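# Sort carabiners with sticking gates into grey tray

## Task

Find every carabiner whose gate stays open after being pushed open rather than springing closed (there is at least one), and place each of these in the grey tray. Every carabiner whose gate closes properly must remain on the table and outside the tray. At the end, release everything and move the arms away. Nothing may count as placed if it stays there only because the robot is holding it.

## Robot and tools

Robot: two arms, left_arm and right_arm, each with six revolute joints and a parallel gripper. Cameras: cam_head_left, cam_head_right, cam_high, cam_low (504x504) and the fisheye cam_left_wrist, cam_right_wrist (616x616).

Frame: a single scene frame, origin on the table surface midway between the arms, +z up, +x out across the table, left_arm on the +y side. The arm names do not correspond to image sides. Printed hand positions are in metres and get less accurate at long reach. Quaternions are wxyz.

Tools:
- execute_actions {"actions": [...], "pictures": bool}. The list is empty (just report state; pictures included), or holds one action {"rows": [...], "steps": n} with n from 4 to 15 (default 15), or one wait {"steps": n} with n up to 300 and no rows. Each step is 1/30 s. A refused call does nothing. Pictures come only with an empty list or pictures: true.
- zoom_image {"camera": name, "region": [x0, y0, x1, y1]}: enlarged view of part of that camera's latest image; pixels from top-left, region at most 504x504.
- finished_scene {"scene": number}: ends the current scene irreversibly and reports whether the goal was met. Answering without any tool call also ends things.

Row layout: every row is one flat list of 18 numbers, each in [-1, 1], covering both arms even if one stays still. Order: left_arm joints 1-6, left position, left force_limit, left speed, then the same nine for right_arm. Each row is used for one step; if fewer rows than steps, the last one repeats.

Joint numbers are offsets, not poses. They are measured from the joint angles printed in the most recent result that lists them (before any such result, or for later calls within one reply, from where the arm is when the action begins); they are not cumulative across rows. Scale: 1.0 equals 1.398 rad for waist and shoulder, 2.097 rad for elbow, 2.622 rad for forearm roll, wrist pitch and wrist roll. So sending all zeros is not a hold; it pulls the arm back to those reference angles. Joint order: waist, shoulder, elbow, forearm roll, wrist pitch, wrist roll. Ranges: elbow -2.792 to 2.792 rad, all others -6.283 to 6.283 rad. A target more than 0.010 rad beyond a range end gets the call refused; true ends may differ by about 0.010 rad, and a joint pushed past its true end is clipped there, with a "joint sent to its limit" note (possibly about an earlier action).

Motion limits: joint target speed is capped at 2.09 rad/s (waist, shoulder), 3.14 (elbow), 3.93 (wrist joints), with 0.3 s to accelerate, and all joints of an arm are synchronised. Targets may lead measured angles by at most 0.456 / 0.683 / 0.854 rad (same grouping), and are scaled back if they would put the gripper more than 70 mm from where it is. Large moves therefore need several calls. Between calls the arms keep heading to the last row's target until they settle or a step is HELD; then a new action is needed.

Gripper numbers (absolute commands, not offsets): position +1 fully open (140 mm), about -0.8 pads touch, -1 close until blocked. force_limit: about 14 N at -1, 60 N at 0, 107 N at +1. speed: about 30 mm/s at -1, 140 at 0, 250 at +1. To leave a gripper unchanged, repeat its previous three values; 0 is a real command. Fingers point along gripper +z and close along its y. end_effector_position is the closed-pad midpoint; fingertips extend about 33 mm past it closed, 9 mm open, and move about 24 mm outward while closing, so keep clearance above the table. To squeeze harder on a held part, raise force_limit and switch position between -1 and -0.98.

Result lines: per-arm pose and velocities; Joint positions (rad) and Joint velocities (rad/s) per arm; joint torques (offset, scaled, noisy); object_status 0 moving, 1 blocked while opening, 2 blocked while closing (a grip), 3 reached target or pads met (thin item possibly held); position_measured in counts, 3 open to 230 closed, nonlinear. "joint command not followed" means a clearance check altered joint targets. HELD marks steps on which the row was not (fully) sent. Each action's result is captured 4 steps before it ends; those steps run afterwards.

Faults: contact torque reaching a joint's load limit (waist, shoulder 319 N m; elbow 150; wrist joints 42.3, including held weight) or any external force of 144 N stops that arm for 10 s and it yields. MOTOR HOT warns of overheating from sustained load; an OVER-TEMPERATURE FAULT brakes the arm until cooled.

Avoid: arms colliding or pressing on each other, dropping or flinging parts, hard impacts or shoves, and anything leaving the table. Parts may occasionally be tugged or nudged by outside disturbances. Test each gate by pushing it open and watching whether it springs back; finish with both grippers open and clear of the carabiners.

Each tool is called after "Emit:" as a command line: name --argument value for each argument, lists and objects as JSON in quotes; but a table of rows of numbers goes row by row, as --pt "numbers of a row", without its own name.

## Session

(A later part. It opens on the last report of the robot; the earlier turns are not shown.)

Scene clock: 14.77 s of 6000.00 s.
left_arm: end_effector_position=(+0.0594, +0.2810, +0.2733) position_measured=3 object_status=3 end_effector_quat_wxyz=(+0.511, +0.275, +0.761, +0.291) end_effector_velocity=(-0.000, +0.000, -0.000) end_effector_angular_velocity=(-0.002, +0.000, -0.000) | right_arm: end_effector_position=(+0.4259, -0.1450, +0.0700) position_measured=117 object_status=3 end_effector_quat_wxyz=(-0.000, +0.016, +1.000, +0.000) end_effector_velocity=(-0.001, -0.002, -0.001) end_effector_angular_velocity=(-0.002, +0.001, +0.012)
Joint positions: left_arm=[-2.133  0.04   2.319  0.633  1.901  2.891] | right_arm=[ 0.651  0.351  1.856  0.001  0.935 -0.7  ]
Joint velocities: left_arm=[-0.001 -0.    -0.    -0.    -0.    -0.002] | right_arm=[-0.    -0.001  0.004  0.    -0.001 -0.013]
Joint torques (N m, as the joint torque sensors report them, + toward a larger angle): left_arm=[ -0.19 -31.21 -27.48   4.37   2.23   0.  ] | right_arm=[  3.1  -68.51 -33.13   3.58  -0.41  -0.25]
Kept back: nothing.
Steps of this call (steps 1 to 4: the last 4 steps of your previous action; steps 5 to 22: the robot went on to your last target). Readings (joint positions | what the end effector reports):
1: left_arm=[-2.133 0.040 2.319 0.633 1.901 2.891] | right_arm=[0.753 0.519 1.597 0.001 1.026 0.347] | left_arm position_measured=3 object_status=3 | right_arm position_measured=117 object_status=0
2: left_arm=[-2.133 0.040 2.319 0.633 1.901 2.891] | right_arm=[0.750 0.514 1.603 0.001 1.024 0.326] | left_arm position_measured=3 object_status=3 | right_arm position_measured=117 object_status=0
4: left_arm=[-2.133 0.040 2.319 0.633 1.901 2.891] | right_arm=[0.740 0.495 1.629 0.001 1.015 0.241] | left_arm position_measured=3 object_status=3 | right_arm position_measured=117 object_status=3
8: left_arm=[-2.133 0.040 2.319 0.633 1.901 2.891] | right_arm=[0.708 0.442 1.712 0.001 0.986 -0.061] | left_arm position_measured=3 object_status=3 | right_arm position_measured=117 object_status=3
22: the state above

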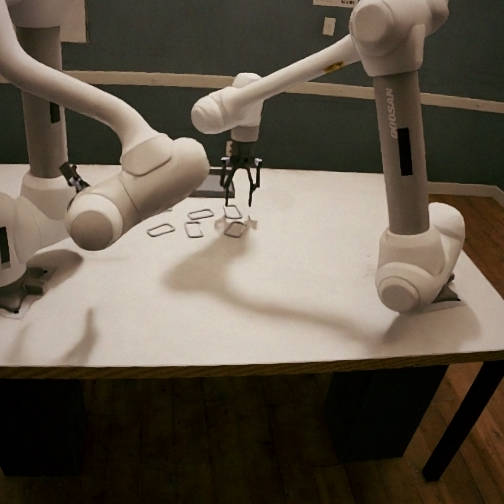

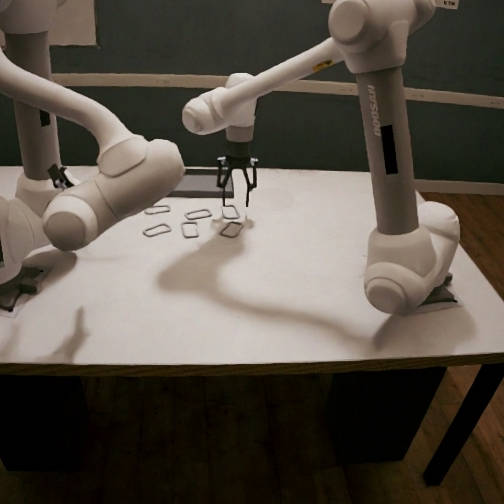

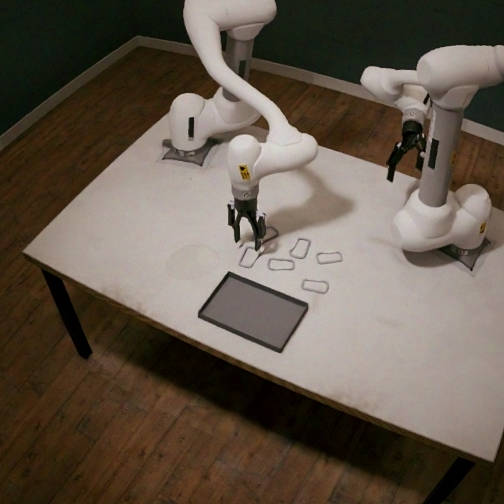

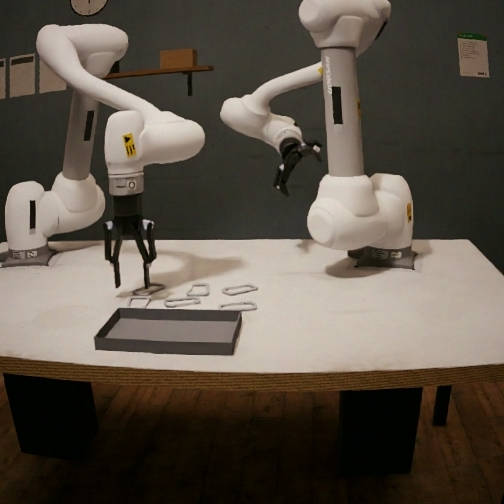

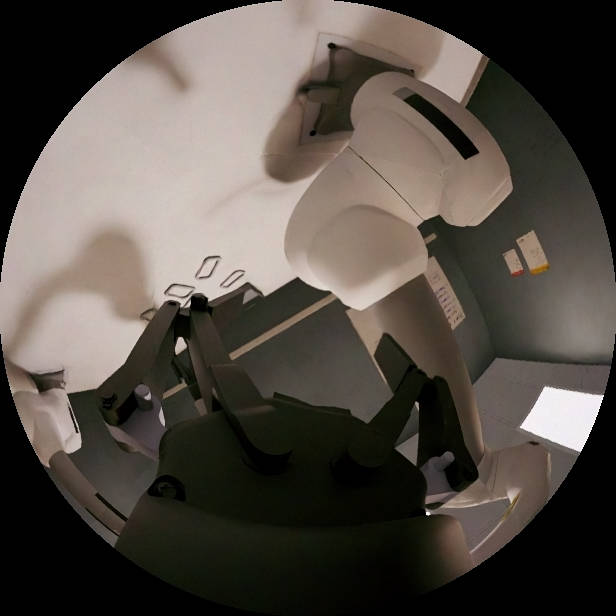

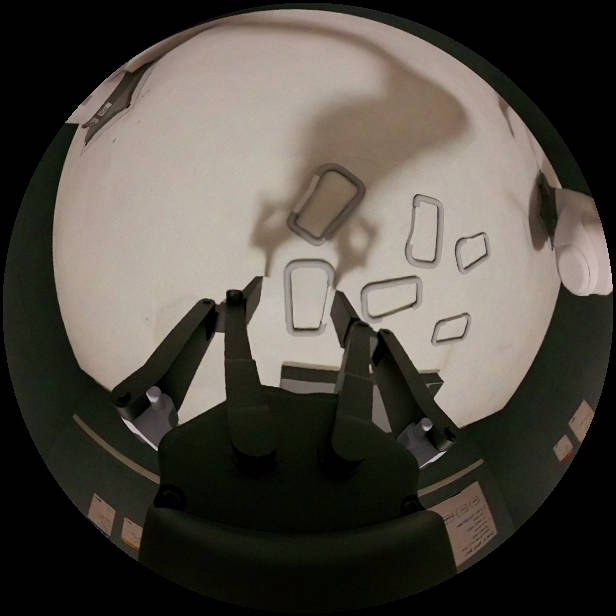

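Emit:
execute_actions --actions '[{"rows":[[0,0,0,0,0,0,1,0,0,-0.0074,0.021,-0.0207,0,0.0053,-0.0195,0.1,-0.5,0],[0,0,0,0,0,0,1,0,0,-0.0074,0.021,-0.0207,0,0.0053,-0.0195,0.1,-0.5,0],[0,0,0,0,0,0,1,0,0,-0.0074,0.021,-0.0207,0,0.0053,-0.0195,0.1,-0.5,0],[0,0,0,0,0,0,1,0,0,-0.0074,0.021,-0.0207,0,0.0053,-0.0195,0.1,-0.5,0],[0,0,0,0,0,0,1,0,0,-0.0074,0.021,-0.0207,0,0.0053,-0.0195,0.1,-0.5,0],[0,0,0,0,0,0,1,0,0,-0.0074,0.021,-0.0207,0,0.0053,-0.0195,0.1,-0.5,0],[0,0,0,0,0,0,1,0,0,-0.0074,0.0448,-0.0098,0,-0.0162,-0.0195,0.1,-0.5,0]],"steps":15}]'

Emit:
execute_actions --actions '[{"steps":6}]' --pictures true

Scene clock: 15.50 s of 6000.00 s.
left_arm: end_effector_position=(+0.0594, +0.2810, +0.2733) position_measured=3 object_status=3 end_effector_quat_wxyz=(+0.511, +0.275, +0.761, +0.291) end_effector_velocity=(+0.000, -0.000, +0.000) end_effector_angular_velocity=(+0.001, +0.000, -0.000) | right_arm: end_effector_position=(+0.4455, -0.1335, +0.0434) position_measured=117 object_status=3 end_effector_quat_wxyz=(-0.001, -0.004, +1.000, +0.000) end_effector_velocity=(+0.004, +0.003, -0.126) end_effector_angular_velocity=(+0.002, -0.002, +0.009)
Joint positions: left_arm=[-2.133  0.04   2.319  0.633  1.901  2.891] | right_arm=[ 0.641  0.407  1.832  0.001  0.904 -0.751]
Joint velocities: left_arm=[ 0.001 -0.001  0.     0.001  0.     0.001] | right_arm=[-0.002  0.136  0.075  0.    -0.212 -0.01 ]
Joint torques (N m, as the joint torque sensors report them, + toward a larger angle): left_arm=[ -0.15 -30.89 -28.09   4.32   2.26  -0.01] | right_arm=[   4.15 -100.04  -40.66    4.29   -0.25    0.27]
Steps of this call (steps 1 to 11: the robot went on to your last target; steps 12 to 22: the first 11 steps of this action). Readings (joint positions | what the end effector reports):
12: left_arm=[-2.133 0.040 2.319 0.633 1.901 2.891] | right_arm=[0.651 0.351 1.857 0.001 0.935 -0.701] | left_arm position_measured=3 object_status=3 | right_arm position_measured=117 object_status=3
13: left_arm=[-2.133 0.040 2.319 0.633 1.901 2.891] | right_arm=[0.650 0.353 1.852 0.001 0.936 -0.707] | left_arm position_measured=3 object_status=3 | right_arm position_measured=117 object_status=3
15: left_arm=[-2.133 0.040 2.319 0.633 1.901 2.891] | right_arm=[0.644 0.369 1.829 0.001 0.943 -0.733] | left_arm position_measured=3 object_status=3 | right_arm position_measured=117 object_status=3
19: left_arm=[-2.133 0.040 2.319 0.633 1.901 2.891] | right_arm=[0.641 0.382 1.817 0.001 0.943 -0.749] | left_arm position_measured=3 object_status=3 | right_arm position_measured=117 object_status=3
22: the state above

Scene clock: 15.70 s of 6000.00 s.
left_arm: end_effector_position=(+0.0594, +0.2810, +0.2733) position_measured=3 object_status=3 end_effector_quat_wxyz=(+0.511, +0.275, +0.761, +0.291) end_effector_velocity=(+0.000, -0.000, +0.000) end_effector_angular_velocity=(-0.002, -0.000, -0.001) | right_arm: end_effector_position=(+0.4459, -0.1333, +0.0373) position_measured=117 object_status=3 end_effector_quat_wxyz=(-0.000, -0.005, +1.000, +0.000) end_effector_velocity=(+0.000, -0.001, -0.006) end_effector_angular_velocity=(-0.002, +0.000, +0.002)
Joint positions: left_arm=[-2.133  0.04   2.319  0.633  1.901  2.891] | right_arm=[ 0.641  0.413  1.836  0.001  0.893 -0.751]
Joint velocities: left_arm=[-0.    -0.001 -0.     0.001 -0.    -0.001] | right_arm=[ 0.     0.006  0.003 -0.002 -0.008 -0.001]
Joint torques (N m, as the joint torque sensors report them, + toward a larger angle): left_arm=[ -0.85 -31.4  -27.68   4.36   2.22   0.03] | right_arm=[  3.29 -75.86 -30.59   3.7   -0.14  -0.13]
Kept back: nothing.
Steps of this call (steps 1 to 4: the last 4 steps of your previous action; steps 5 to 6: the robot went on to your last target). Readings (joint positions | what the end effector reports):
1: left_arm=[-2.133 0.040 2.319 0.633 1.901 2.891] | right_arm=[0.641 0.410 1.834 0.001 0.899 -0.751] | left_arm position_measured=3 object_status=3 | right_arm position_measured=117 object_status=3
2: left_arm=[-2.133 0.040 2.319 0.633 1.901 2.891] | right_arm=[0.641 0.411 1.834 0.001 0.896 -0.751] | left_arm position_measured=3 object_status=3 | right_arm position_measured=117 object_status=3
4: left_arm=[-2.133 0.040 2.319 0.633 1.901 2.891] | right_arm=[0.641 0.413 1.835 0.001 0.894 -0.751] | left_arm position_measured=3 object_status=3 | right_arm position_measured=117 object_status=3
6: the state above

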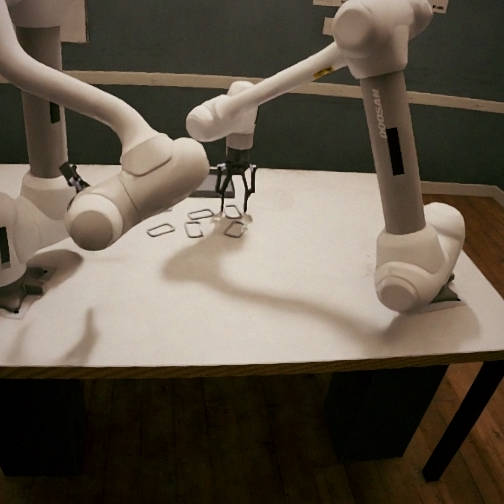

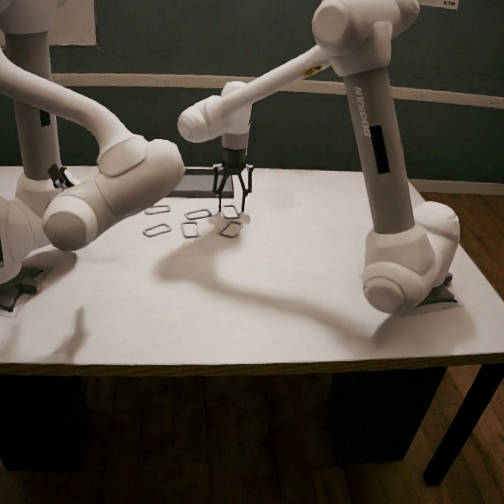

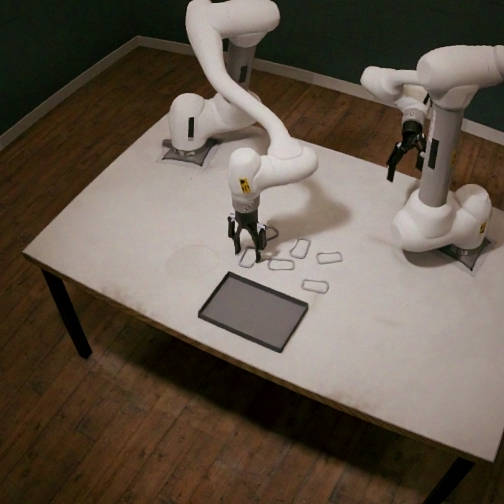

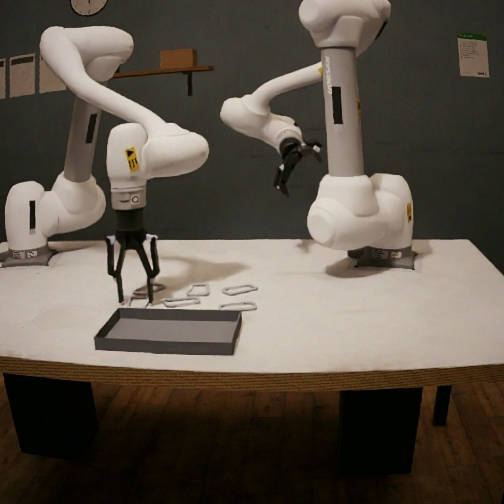

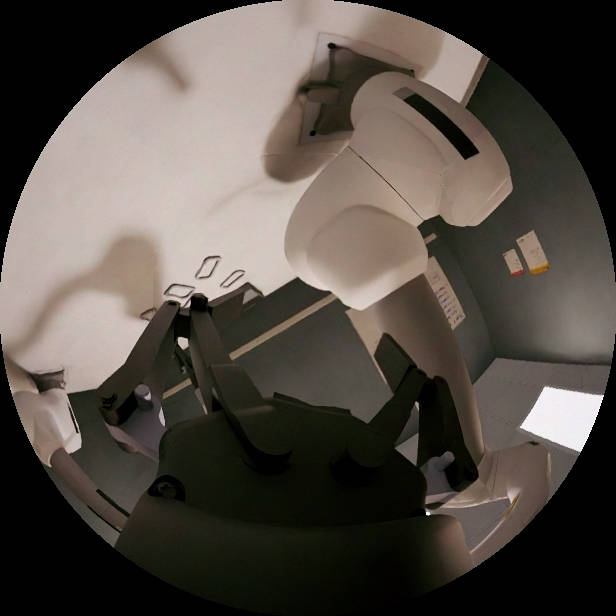

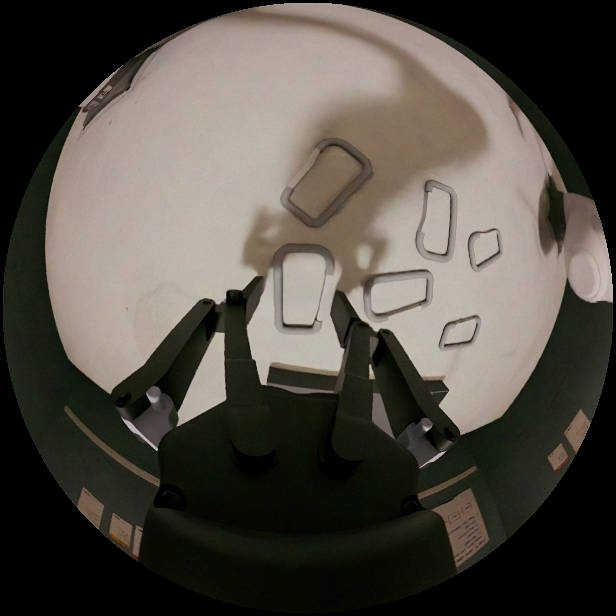

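Good. Close to -0.38, then reopen.

Emit:
execute_actions --actions '[{"rows":[[0,0,0,0,0,0,1,0,0,0,0,0,0,0,0,-0.38,-0.6,0.2]],"steps":15}]' --pictures true

Emit:
execute_actions --actions '[{"rows":[[0,0,0,0,0,0,1,0,0,0,0,0,0,0,0,0.1,-0.6,0.6]],"steps":15}]' --pictures true

Scene clock: 16.23 s of 6000.00 s.
left_arm: end_effector_position=(+0.0594, +0.2810, +0.2733) position_measured=3 object_status=3 end_effector_quat_wxyz=(+0.511, +0.275, +0.761, +0.291) end_effector_velocity=(-0.000, -0.000, +0.000) end_effector_angular_velocity=(-0.000, +0.001, -0.002) | right_arm: end_effector_position=(+0.4459, -0.1333, +0.0372) position_measured=155 object_status=0 end_effector_quat_wxyz=(-0.000, -0.005, +1.000, +0.000) end_effector_velocity=(+0.000, +0.000, +0.001) end_effector_angular_velocity=(+0.001, -0.001, -0.001)
Joint positions: left_arm=[-2.133  0.04   2.319  0.633  1.901  2.891] | right_arm=[ 0.641  0.413  1.836  0.001  0.893 -0.751]
Joint velocities: left_arm=[-0.002 -0.001  0.     0.     0.     0.001] | right_arm=[-0.    -0.002 -0.     0.     0.     0.001]
Joint torques (N m, as the joint torque sensors report them, + toward a larger angle): left_arm=[ -0.41 -31.01 -27.85   4.33   2.24   0.08] | right_arm=[  4.7  -57.76 -22.09   4.33  -1.48  -0.07]
Steps of this call (steps 1 to 5: the robot went on to your last target; steps 6 to 16: the first 11 steps of this action). Readings (joint positions | what the end effector reports):
6: left_arm=[-2.133 0.040 2.319 0.633 1.901 2.891] | right_arm=[0.641 0.413 1.836 0.001 0.892 -0.751] | left_arm position_measured=3 object_status=3 | right_arm position_measured=117 object_status=0
7: left_arm=[-2.133 0.040 2.319 0.633 1.901 2.891] | right_arm=[0.641 0.413 1.836 0.001 0.892 -0.751] | left_arm position_measured=3 object_status=3 | right_arm position_measured=120 object_status=0
9: left_arm=[-2.133 0.040 2.319 0.633 1.901 2.891] | right_arm=[0.641 0.413 1.836 0.001 0.892 -0.751] | left_arm position_measured=3 object_status=3 | right_arm position_measured=137 object_status=0
13: left_arm=[-2.133 0.040 2.319 0.633 1.901 2.891] | right_arm=[0.641 0.413 1.836 0.001 0.893 -0.751] | left_arm position_measured=3 object_status=3 | right_arm position_measured=155 object_status=0
16: the state above

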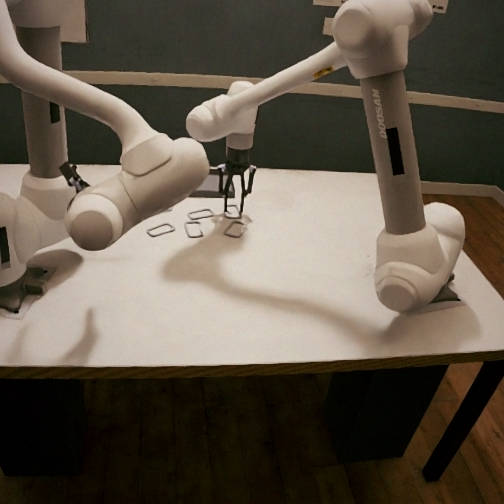

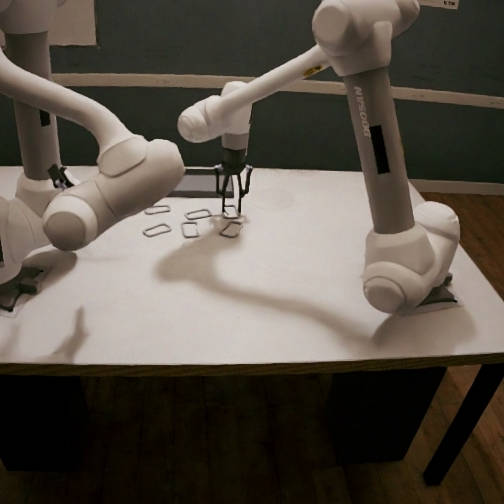

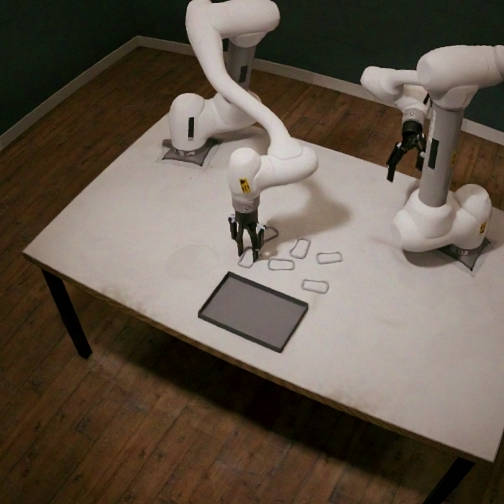

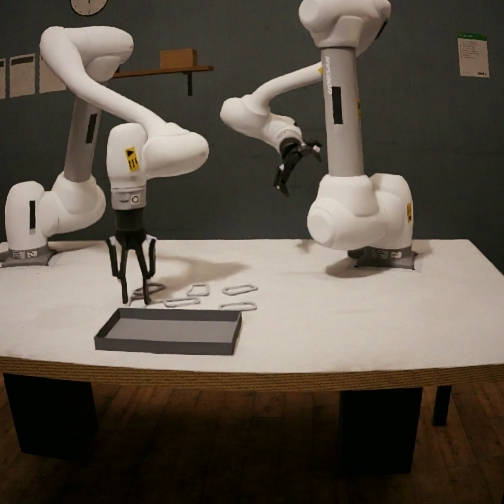

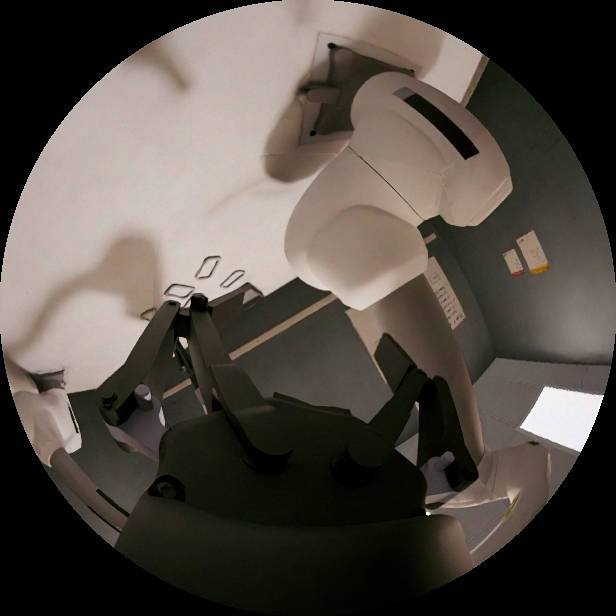

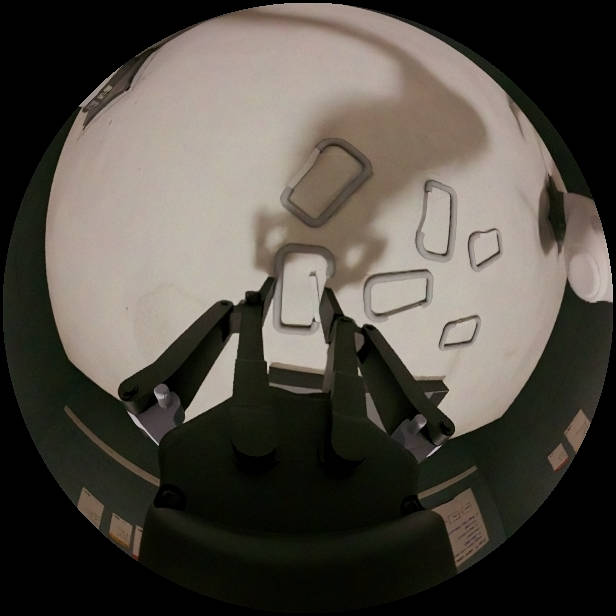

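Scene clock: 16.73 s of 6000.00 s.
left_arm: end_effector_position=(+0.0594, +0.2810, +0.2733) position_measured=3 object_status=3 end_effector_quat_wxyz=(+0.511, +0.275, +0.761, +0.291) end_effector_velocity=(+0.000, -0.000, +0.000) end_effector_angular_velocity=(+0.001, -0.000, -0.001) | right_arm: end_effector_position=(+0.4459, -0.1333, +0.0373) position_measured=117 object_status=0 end_effector_quat_wxyz=(-0.000, -0.005, +1.000, +0.000) end_effector_velocity=(+0.000, +0.000, +0.001) end_effector_angular_velocity=(+0.001, -0.001, +0.001)
Joint positions: left_arm=[-2.133  0.04   2.319  0.633  1.901  2.891] | right_arm=[ 0.641  0.413  1.836  0.001  0.893 -0.751]
Joint velocities: left_arm=[-0.     0.    -0.     0.001  0.     0.001] | right_arm=[ 0.    -0.    -0.001 -0.    -0.    -0.001]
Joint torques (N m, as the joint torque sensors report them, + toward a larger angle): left_arm=[  0.3  -31.44 -27.42   4.3    2.15   0.05] | right_arm=[  2.86 -74.75 -30.65   3.44  -0.1   -0.2 ]
Steps of this call (steps 1 to 4: the last 4 steps of your previous action; steps 5 to 15: the first 11 steps of this action, its rows measured from where the robot was after step 4). Readings (joint positions | what the end effector reports):
4: left_arm=[-2.133 0.040 2.319 0.633 1.901 2.891] | right_arm=[0.641 0.413 1.836 0.001 0.893 -0.751] | left_arm position_measured=3 object_status=3 | right_arm position_measured=156 object_status=0
5: left_arm=[-2.133 0.040 2.319 0.633 1.901 2.891] | right_arm=[0.641 0.413 1.836 0.001 0.893 -0.751] | left_arm position_measured=3 object_status=3 | right_arm position_measured=156 object_status=0
6: left_arm=[-2.133 0.040 2.319 0.633 1.901 2.891] | right_arm=[0.641 0.413 1.836 0.001 0.893 -0.751] | left_arm position_measured=3 object_status=3 | right_arm position_measured=156 object_status=0
8: left_arm=[-2.133 0.040 2.319 0.633 1.901 2.891] | right_arm=[0.641 0.413 1.836 0.001 0.893 -0.751] | left_arm position_measured=3 object_status=3 | right_arm position_measured=132 object_status=0
12: left_arm=[-2.133 0.040 2.319 0.633 1.901 2.891] | right_arm=[0.641 0.413 1.836 0.001 0.893 -0.751] | left_arm position_measured=3 object_status=3 | right_arm position_measured=117 object_status=0
15: the state above

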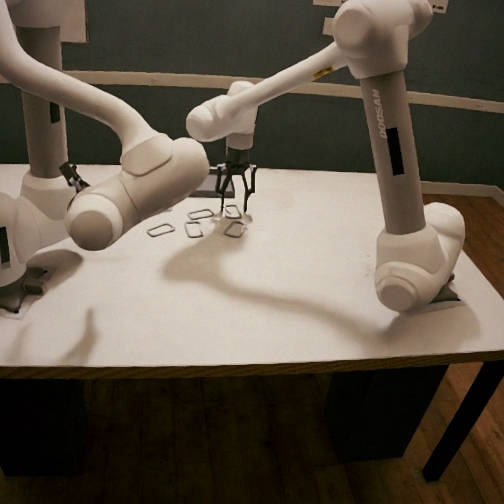

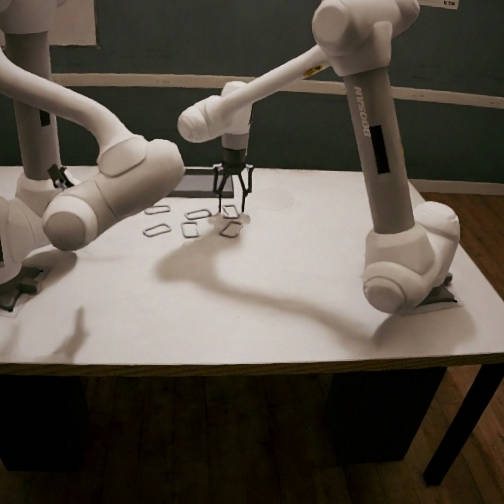

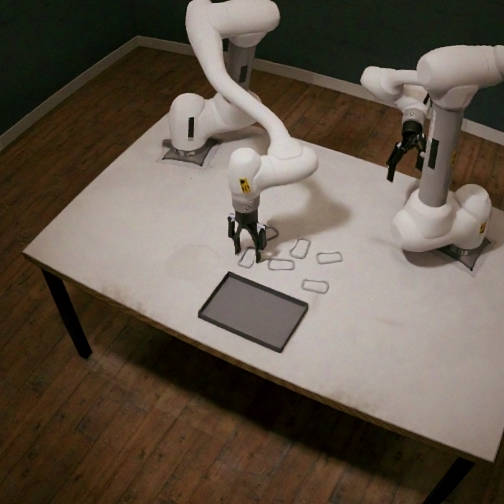

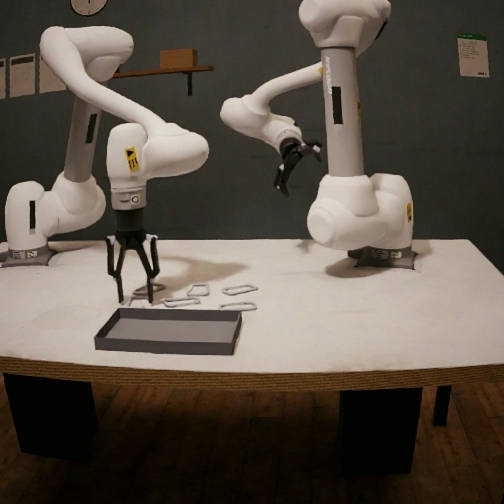

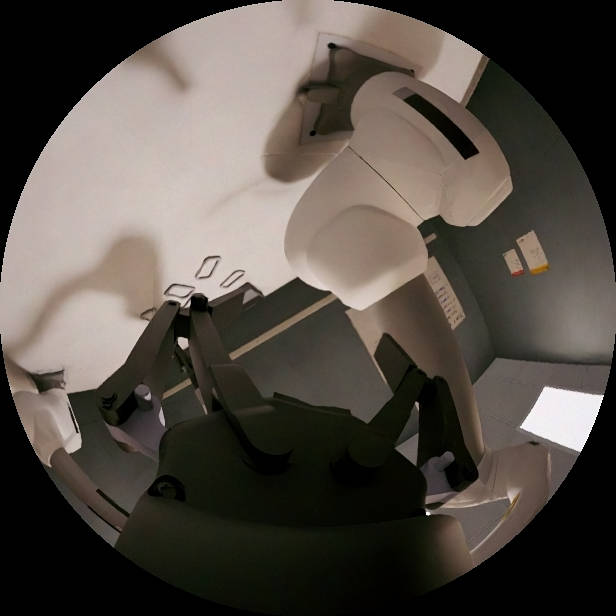

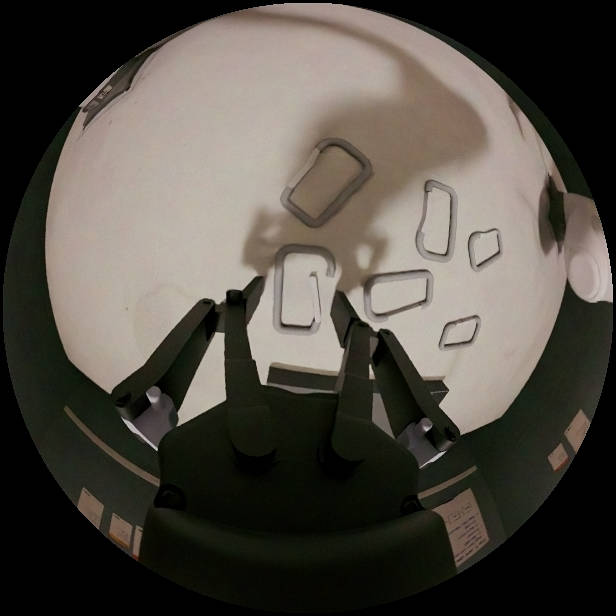

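Emit:
execute_actions --actions '[{"rows":[[0,0,0,0,0,0,1,0,0,0.0238,-0.0142,0.0127,0,-0.0025,0.0126,0.1,0,0.3]],"steps":12}]'

Emit:
execute_actions --actions '[{"rows":[[0,0,0,0,0,0,1,0,0,0,0,0,0,0,0,-1,-0.3,0]],"steps":15}]' --pictures true

Scene clock: 17.57 s of 6000.00 s.
left_arm: end_effector_position=(+0.0594, +0.2810, +0.2733) position_measured=3 object_status=3 end_effector_quat_wxyz=(+0.511, +0.275, +0.761, +0.291) end_effector_velocity=(+0.000, +0.000, -0.000) end_effector_angular_velocity=(+0.001, +0.001, +0.002) | right_arm: end_effector_position=(+0.4203, -0.1297, +0.0391) position_measured=117 object_status=3 end_effector_quat_wxyz=(-0.000, -0.005, +1.000, +0.000) end_effector_velocity=(-0.015, +0.002, +0.002) end_effector_angular_velocity=(+0.002, -0.001, -0.003)
Joint positions: left_arm=[-2.133  0.04   2.319  0.633  1.901  2.891] | right_arm=[ 0.672  0.394  1.861  0.001  0.886 -0.72 ]
Joint velocities: left_arm=[ 0.001 -0.    -0.    -0.001  0.     0.001] | right_arm=[ 0.019 -0.012  0.014  0.    -0.005  0.022]
Joint torques (N m, as the joint torque sensors report them, + toward a larger angle): left_arm=[  0.33 -31.06 -27.85   4.35   2.26   0.05] | right_arm=[  3.92 -73.61 -31.94   3.43  -0.64   0.3 ]
Steps of this call (steps 1 to 4: the last 4 steps of your previous action; steps 5 to 15: the robot went on to your last target; steps 16 to 17: nothing new was sent; steps 18 to 25: the first 8 steps of this action). Readings (joint positions | what the end effector reports):
18: left_arm=[-2.133 0.040 2.319 0.633 1.901 2.891] | right_arm=[0.641 0.413 1.836 0.001 0.893 -0.751] | left_arm position_measured=3 object_status=3 | right_arm position_measured=117 object_status=3
19: left_arm=[-2.133 0.040 2.319 0.633 1.901 2.891] | right_arm=[0.643 0.411 1.838 0.001 0.892 -0.748] | left_arm position_measured=3 object_status=3 | right_arm position_measured=117 object_status=3
21: left_arm=[-2.133 0.040 2.319 0.633 1.901 2.891] | right_arm=[0.661 0.401 1.852 0.001 0.889 -0.731] | left_arm position_measured=3 object_status=3 | right_arm position_measured=117 object_status=3
25: the state above

Scene clock: 18.07 s of 6000.00 s.
left_arm: end_effector_position=(+0.0594, +0.2810, +0.2733) position_measured=3 object_status=3 end_effector_quat_wxyz=(+0.511, +0.275, +0.761, +0.291) end_effector_velocity=(+0.000, -0.000, -0.000) end_effector_angular_velocity=(+0.001, -0.001, +0.000) | right_arm: end_effector_position=(+0.4196, -0.1294, +0.0397) position_measured=162 object_status=0 end_effector_quat_wxyz=(+0.000, -0.005, +1.000, +0.001) end_effector_velocity=(+0.000, +0.000, +0.001) end_effector_angular_velocity=(+0.001, -0.001, -0.000)
Joint positions: left_arm=[-2.133  0.04   2.319  0.633  1.901  2.891] | right_arm=[ 0.674  0.393  1.862  0.001  0.886 -0.718]
Joint velocities: left_arm=[ 0.     0.001  0.     0.     0.    -0.   ] | right_arm=[-0.    -0.002 -0.    -0.     0.     0.   ]
Joint torques (N m, as the joint torque sensors report them, + toward a larger angle): left_arm=[ -0.46 -31.59 -27.65   4.44   2.23   0.05] | right_arm=[11.71 -8.41 -1.71  7.25 -6.87 -0.33]
Steps of this call (steps 1 to 4: the last 4 steps of your previous action; steps 5 to 15: the first 11 steps of this action, its rows measured from where the robot was after step 4). Readings (joint positions | what the end effector reports):
4: left_arm=[-2.133 0.040 2.319 0.633 1.901 2.891] | right_arm=[0.674 0.393 1.862 0.001 0.886 -0.719] | left_arm position_measured=3 object_status=3 | right_arm position_measured=117 object_status=3
5: left_arm=[-2.133 0.040 2.319 0.633 1.901 2.891] | right_arm=[0.674 0.393 1.862 0.001 0.886 -0.718] | left_arm position_measured=3 object_status=3 | right_arm position_measured=117 object_status=0
6: left_arm=[-2.133 0.040 2.319 0.633 1.901 2.891] | right_arm=[0.674 0.393 1.862 0.001 0.886 -0.718] | left_arm position_measured=3 object_status=3 | right_arm position_measured=119 object_status=0
8: left_arm=[-2.133 0.040 2.319 0.633 1.901 2.891] | right_arm=[0.674 0.393 1.862 0.001 0.886 -0.718] | left_arm position_measured=3 object_status=3 | right_arm position_measured=134 object_status=0
12: left_arm=[-2.133 0.040 2.319 0.633 1.901 2.891] | right_arm=[0.674 0.393 1.862 0.001 0.886 -0.718] | left_arm position_measured=3 object_status=3 | right_arm position_measured=161 object_status=0
15: the state above

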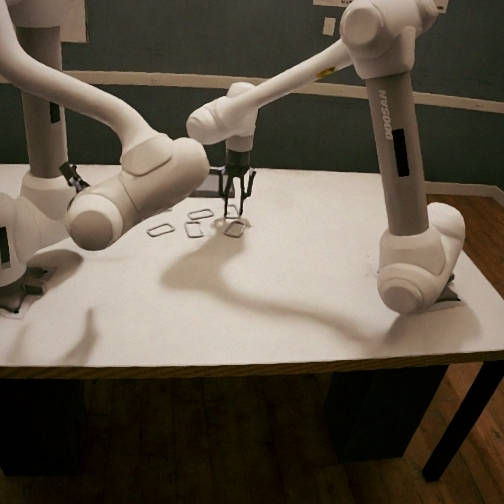

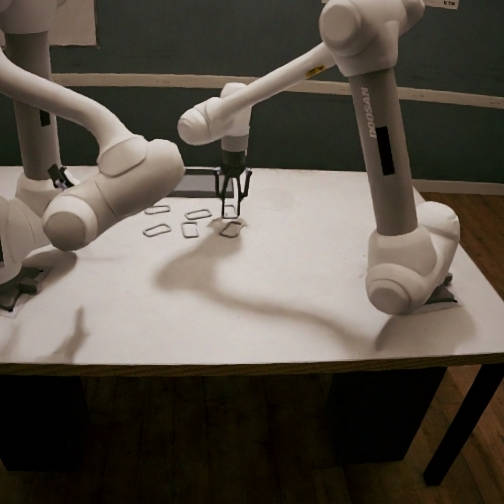

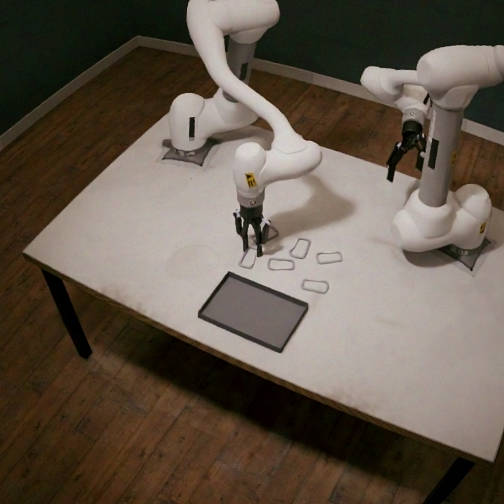

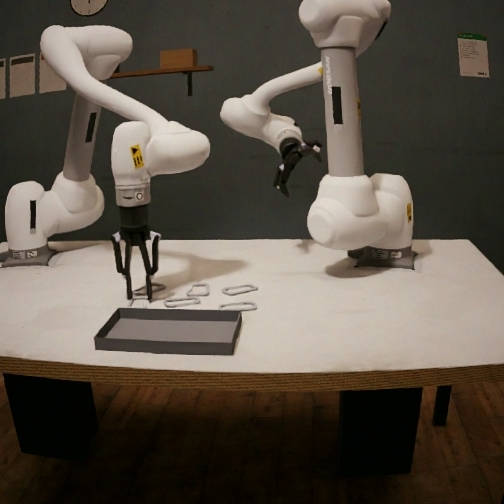

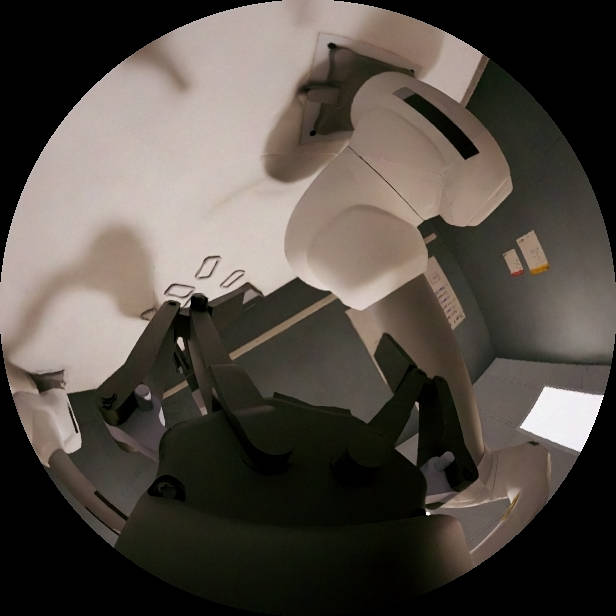

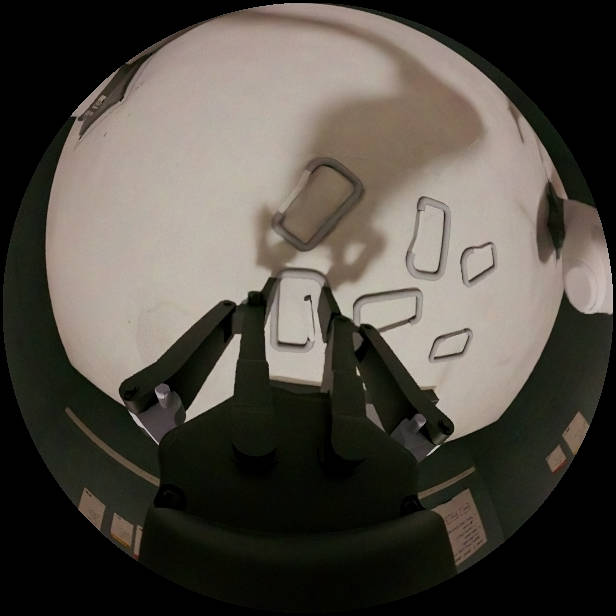

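Emit:
execute_actions --actions '[{"rows":[[0,0,0,0,0,0,1,0,0,0,-0.0022,-0.0007,0,0.0016,0,-1,-0.3,0]],"steps":10}]'

Emit:
execute_actions --actions '[{"steps":6}]' --pictures true

Scene clock: 18.43 s of 6000.00 s.
left_arm: end_effector_position=(+0.0594, +0.2810, +0.2733) position_measured=3 object_status=3 end_effector_quat_wxyz=(+0.511, +0.275, +0.761, +0.291) end_effector_velocity=(+0.001, +0.000, +0.000) end_effector_angular_velocity=(-0.002, +0.002, +0.002) | right_arm: end_effector_position=(+0.4193, -0.1296, +0.0416) position_measured=198 object_status=0 end_effector_quat_wxyz=(-0.000, -0.005, +1.000, +0.000) end_effector_velocity=(+0.001, +0.000, +0.003) end_effector_angular_velocity=(+0.003, -0.003, -0.000)
Joint positions: left_arm=[-2.133  0.04   2.319  0.633  1.901  2.891] | right_arm=[ 0.674  0.39   1.861  0.001  0.89  -0.718]
Joint velocities: left_arm=[ 0.002 -0.002 -0.    -0.     0.    -0.   ] | right_arm=[-0.    -0.005 -0.001 -0.001  0.001  0.   ]
Joint torques (N m, as the joint torque sensors report them, + toward a larger angle): left_arm=[ -0.65 -31.39 -27.63   4.36   2.28   0.11] | right_arm=[  6.   -27.57 -10.72   5.25  -5.07  -0.35]
Steps of this call (steps 1 to 4: the last 4 steps of your previous action; step 5: the robot went on to your last target; steps 6 to 11: the first 6 steps of this action). Readings (joint positions | what the end effector reports):
6: left_arm=[-2.133 0.040 2.319 0.633 1.901 2.891] | right_arm=[0.674 0.393 1.862 0.001 0.886 -0.718] | left_arm position_measured=3 object_status=3 | right_arm position_measured=162 object_status=2
7: left_arm=[-2.133 0.040 2.319 0.633 1.901 2.891] | right_arm=[0.674 0.393 1.862 0.001 0.887 -0.718] | left_arm position_measured=3 object_status=3 | right_arm position_measured=162 object_status=2
9: left_arm=[-2.133 0.040 2.319 0.633 1.901 2.891] | right_arm=[0.674 0.391 1.861 0.001 0.889 -0.718] | left_arm position_measured=3 object_status=3 | right_arm position_measured=171 object_status=0
11: the state above

Scene clock: 18.63 s of 6000.00 s.
left_arm: end_effector_position=(+0.0594, +0.2810, +0.2733) position_measured=3 object_status=3 end_effector_quat_wxyz=(+0.511, +0.275, +0.761, +0.291) end_effector_velocity=(+0.000, +0.000, +0.000) end_effector_angular_velocity=(-0.001, +0.000, +0.001) | right_arm: end_effector_position=(+0.4194, -0.1295, +0.0420) position_measured=232 object_status=0 end_effector_quat_wxyz=(+0.000, -0.005, +1.000, +0.000) end_effector_velocity=(-0.000, +0.000, +0.001) end_effector_angular_velocity=(+0.001, -0.001, -0.000)
Joint positions: left_arm=[-2.133  0.04   2.319  0.633  1.901  2.891] | right_arm=[ 0.674  0.39   1.86   0.001  0.89  -0.718]
Joint velocities: left_arm=[ 0.001 -0.     0.    -0.     0.    -0.001] | right_arm=[ 0.    -0.002 -0.     0.     0.     0.   ]
Joint torques (N m, as the joint torque sensors report them, + toward a larger angle): left_arm=[  0.47 -31.06 -27.98   4.3    2.19   0.01] | right_arm=[  6.69 -64.65 -27.52   4.21  -0.81  -0.11]
Kept back: nothing.
Steps of this call (steps 1 to 4: the last 4 steps of your previous action; steps 5 to 6: the robot went on to your last target). Readings (joint positions | what the end effector reports):
1: left_arm=[-2.133 0.040 2.319 0.633 1.901 2.891] | right_arm=[0.674 0.390 1.861 0.001 0.890 -0.718] | left_arm position_measured=3 object_status=3 | right_arm position_measured=210 object_status=0
2: left_arm=[-2.133 0.040 2.319 0.633 1.901 2.891] | right_arm=[0.674 0.390 1.861 0.001 0.890 -0.718] | left_arm position_measured=3 object_status=3 | right_arm position_measured=218 object_status=0
4: left_arm=[-2.133 0.040 2.319 0.633 1.901 2.891] | right_arm=[0.674 0.390 1.861 0.001 0.890 -0.718] | left_arm position_measured=3 object_status=3 | right_arm position_measured=232 object_status=0
6: the state above

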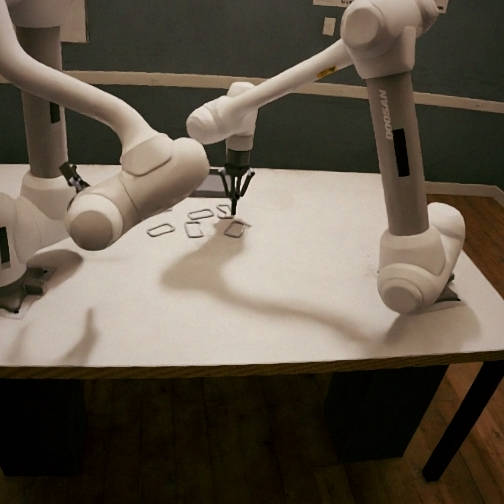

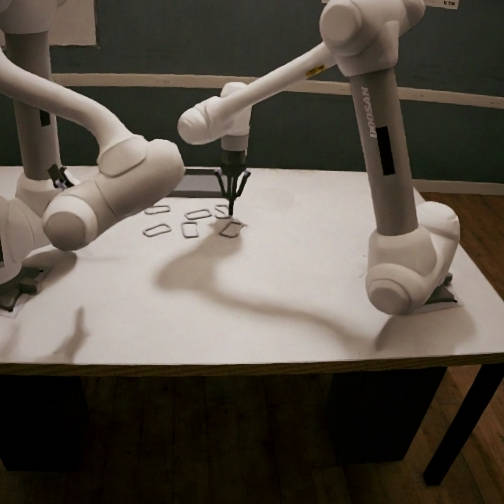

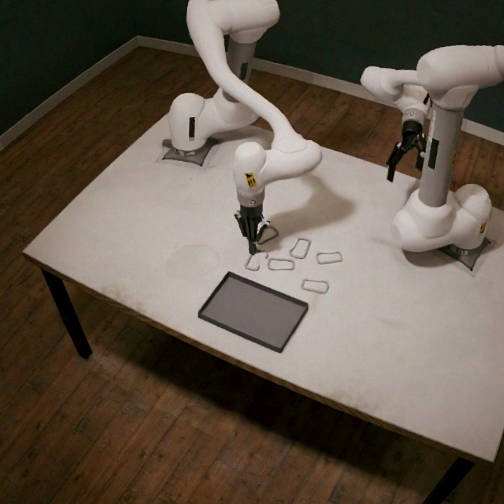

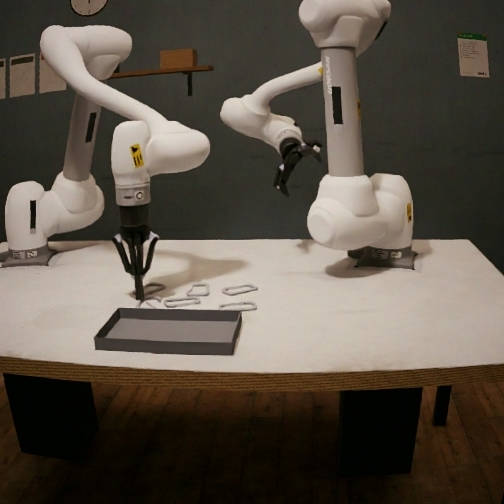

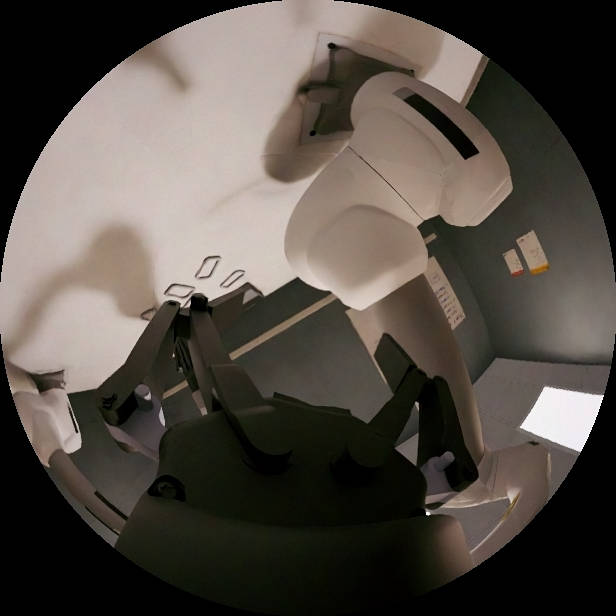

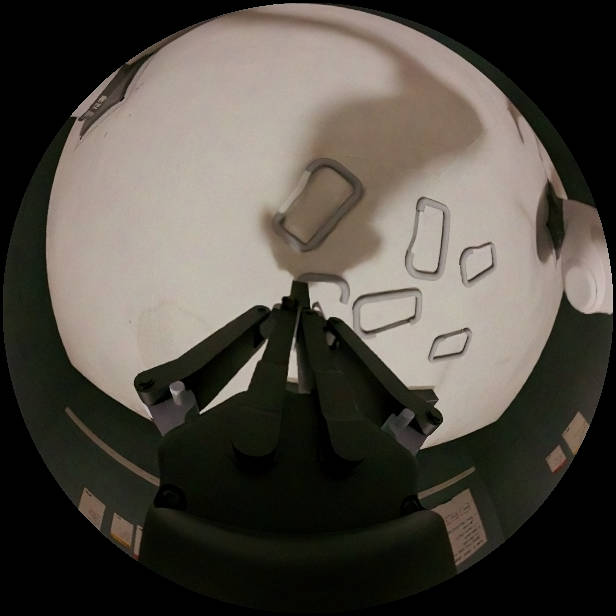

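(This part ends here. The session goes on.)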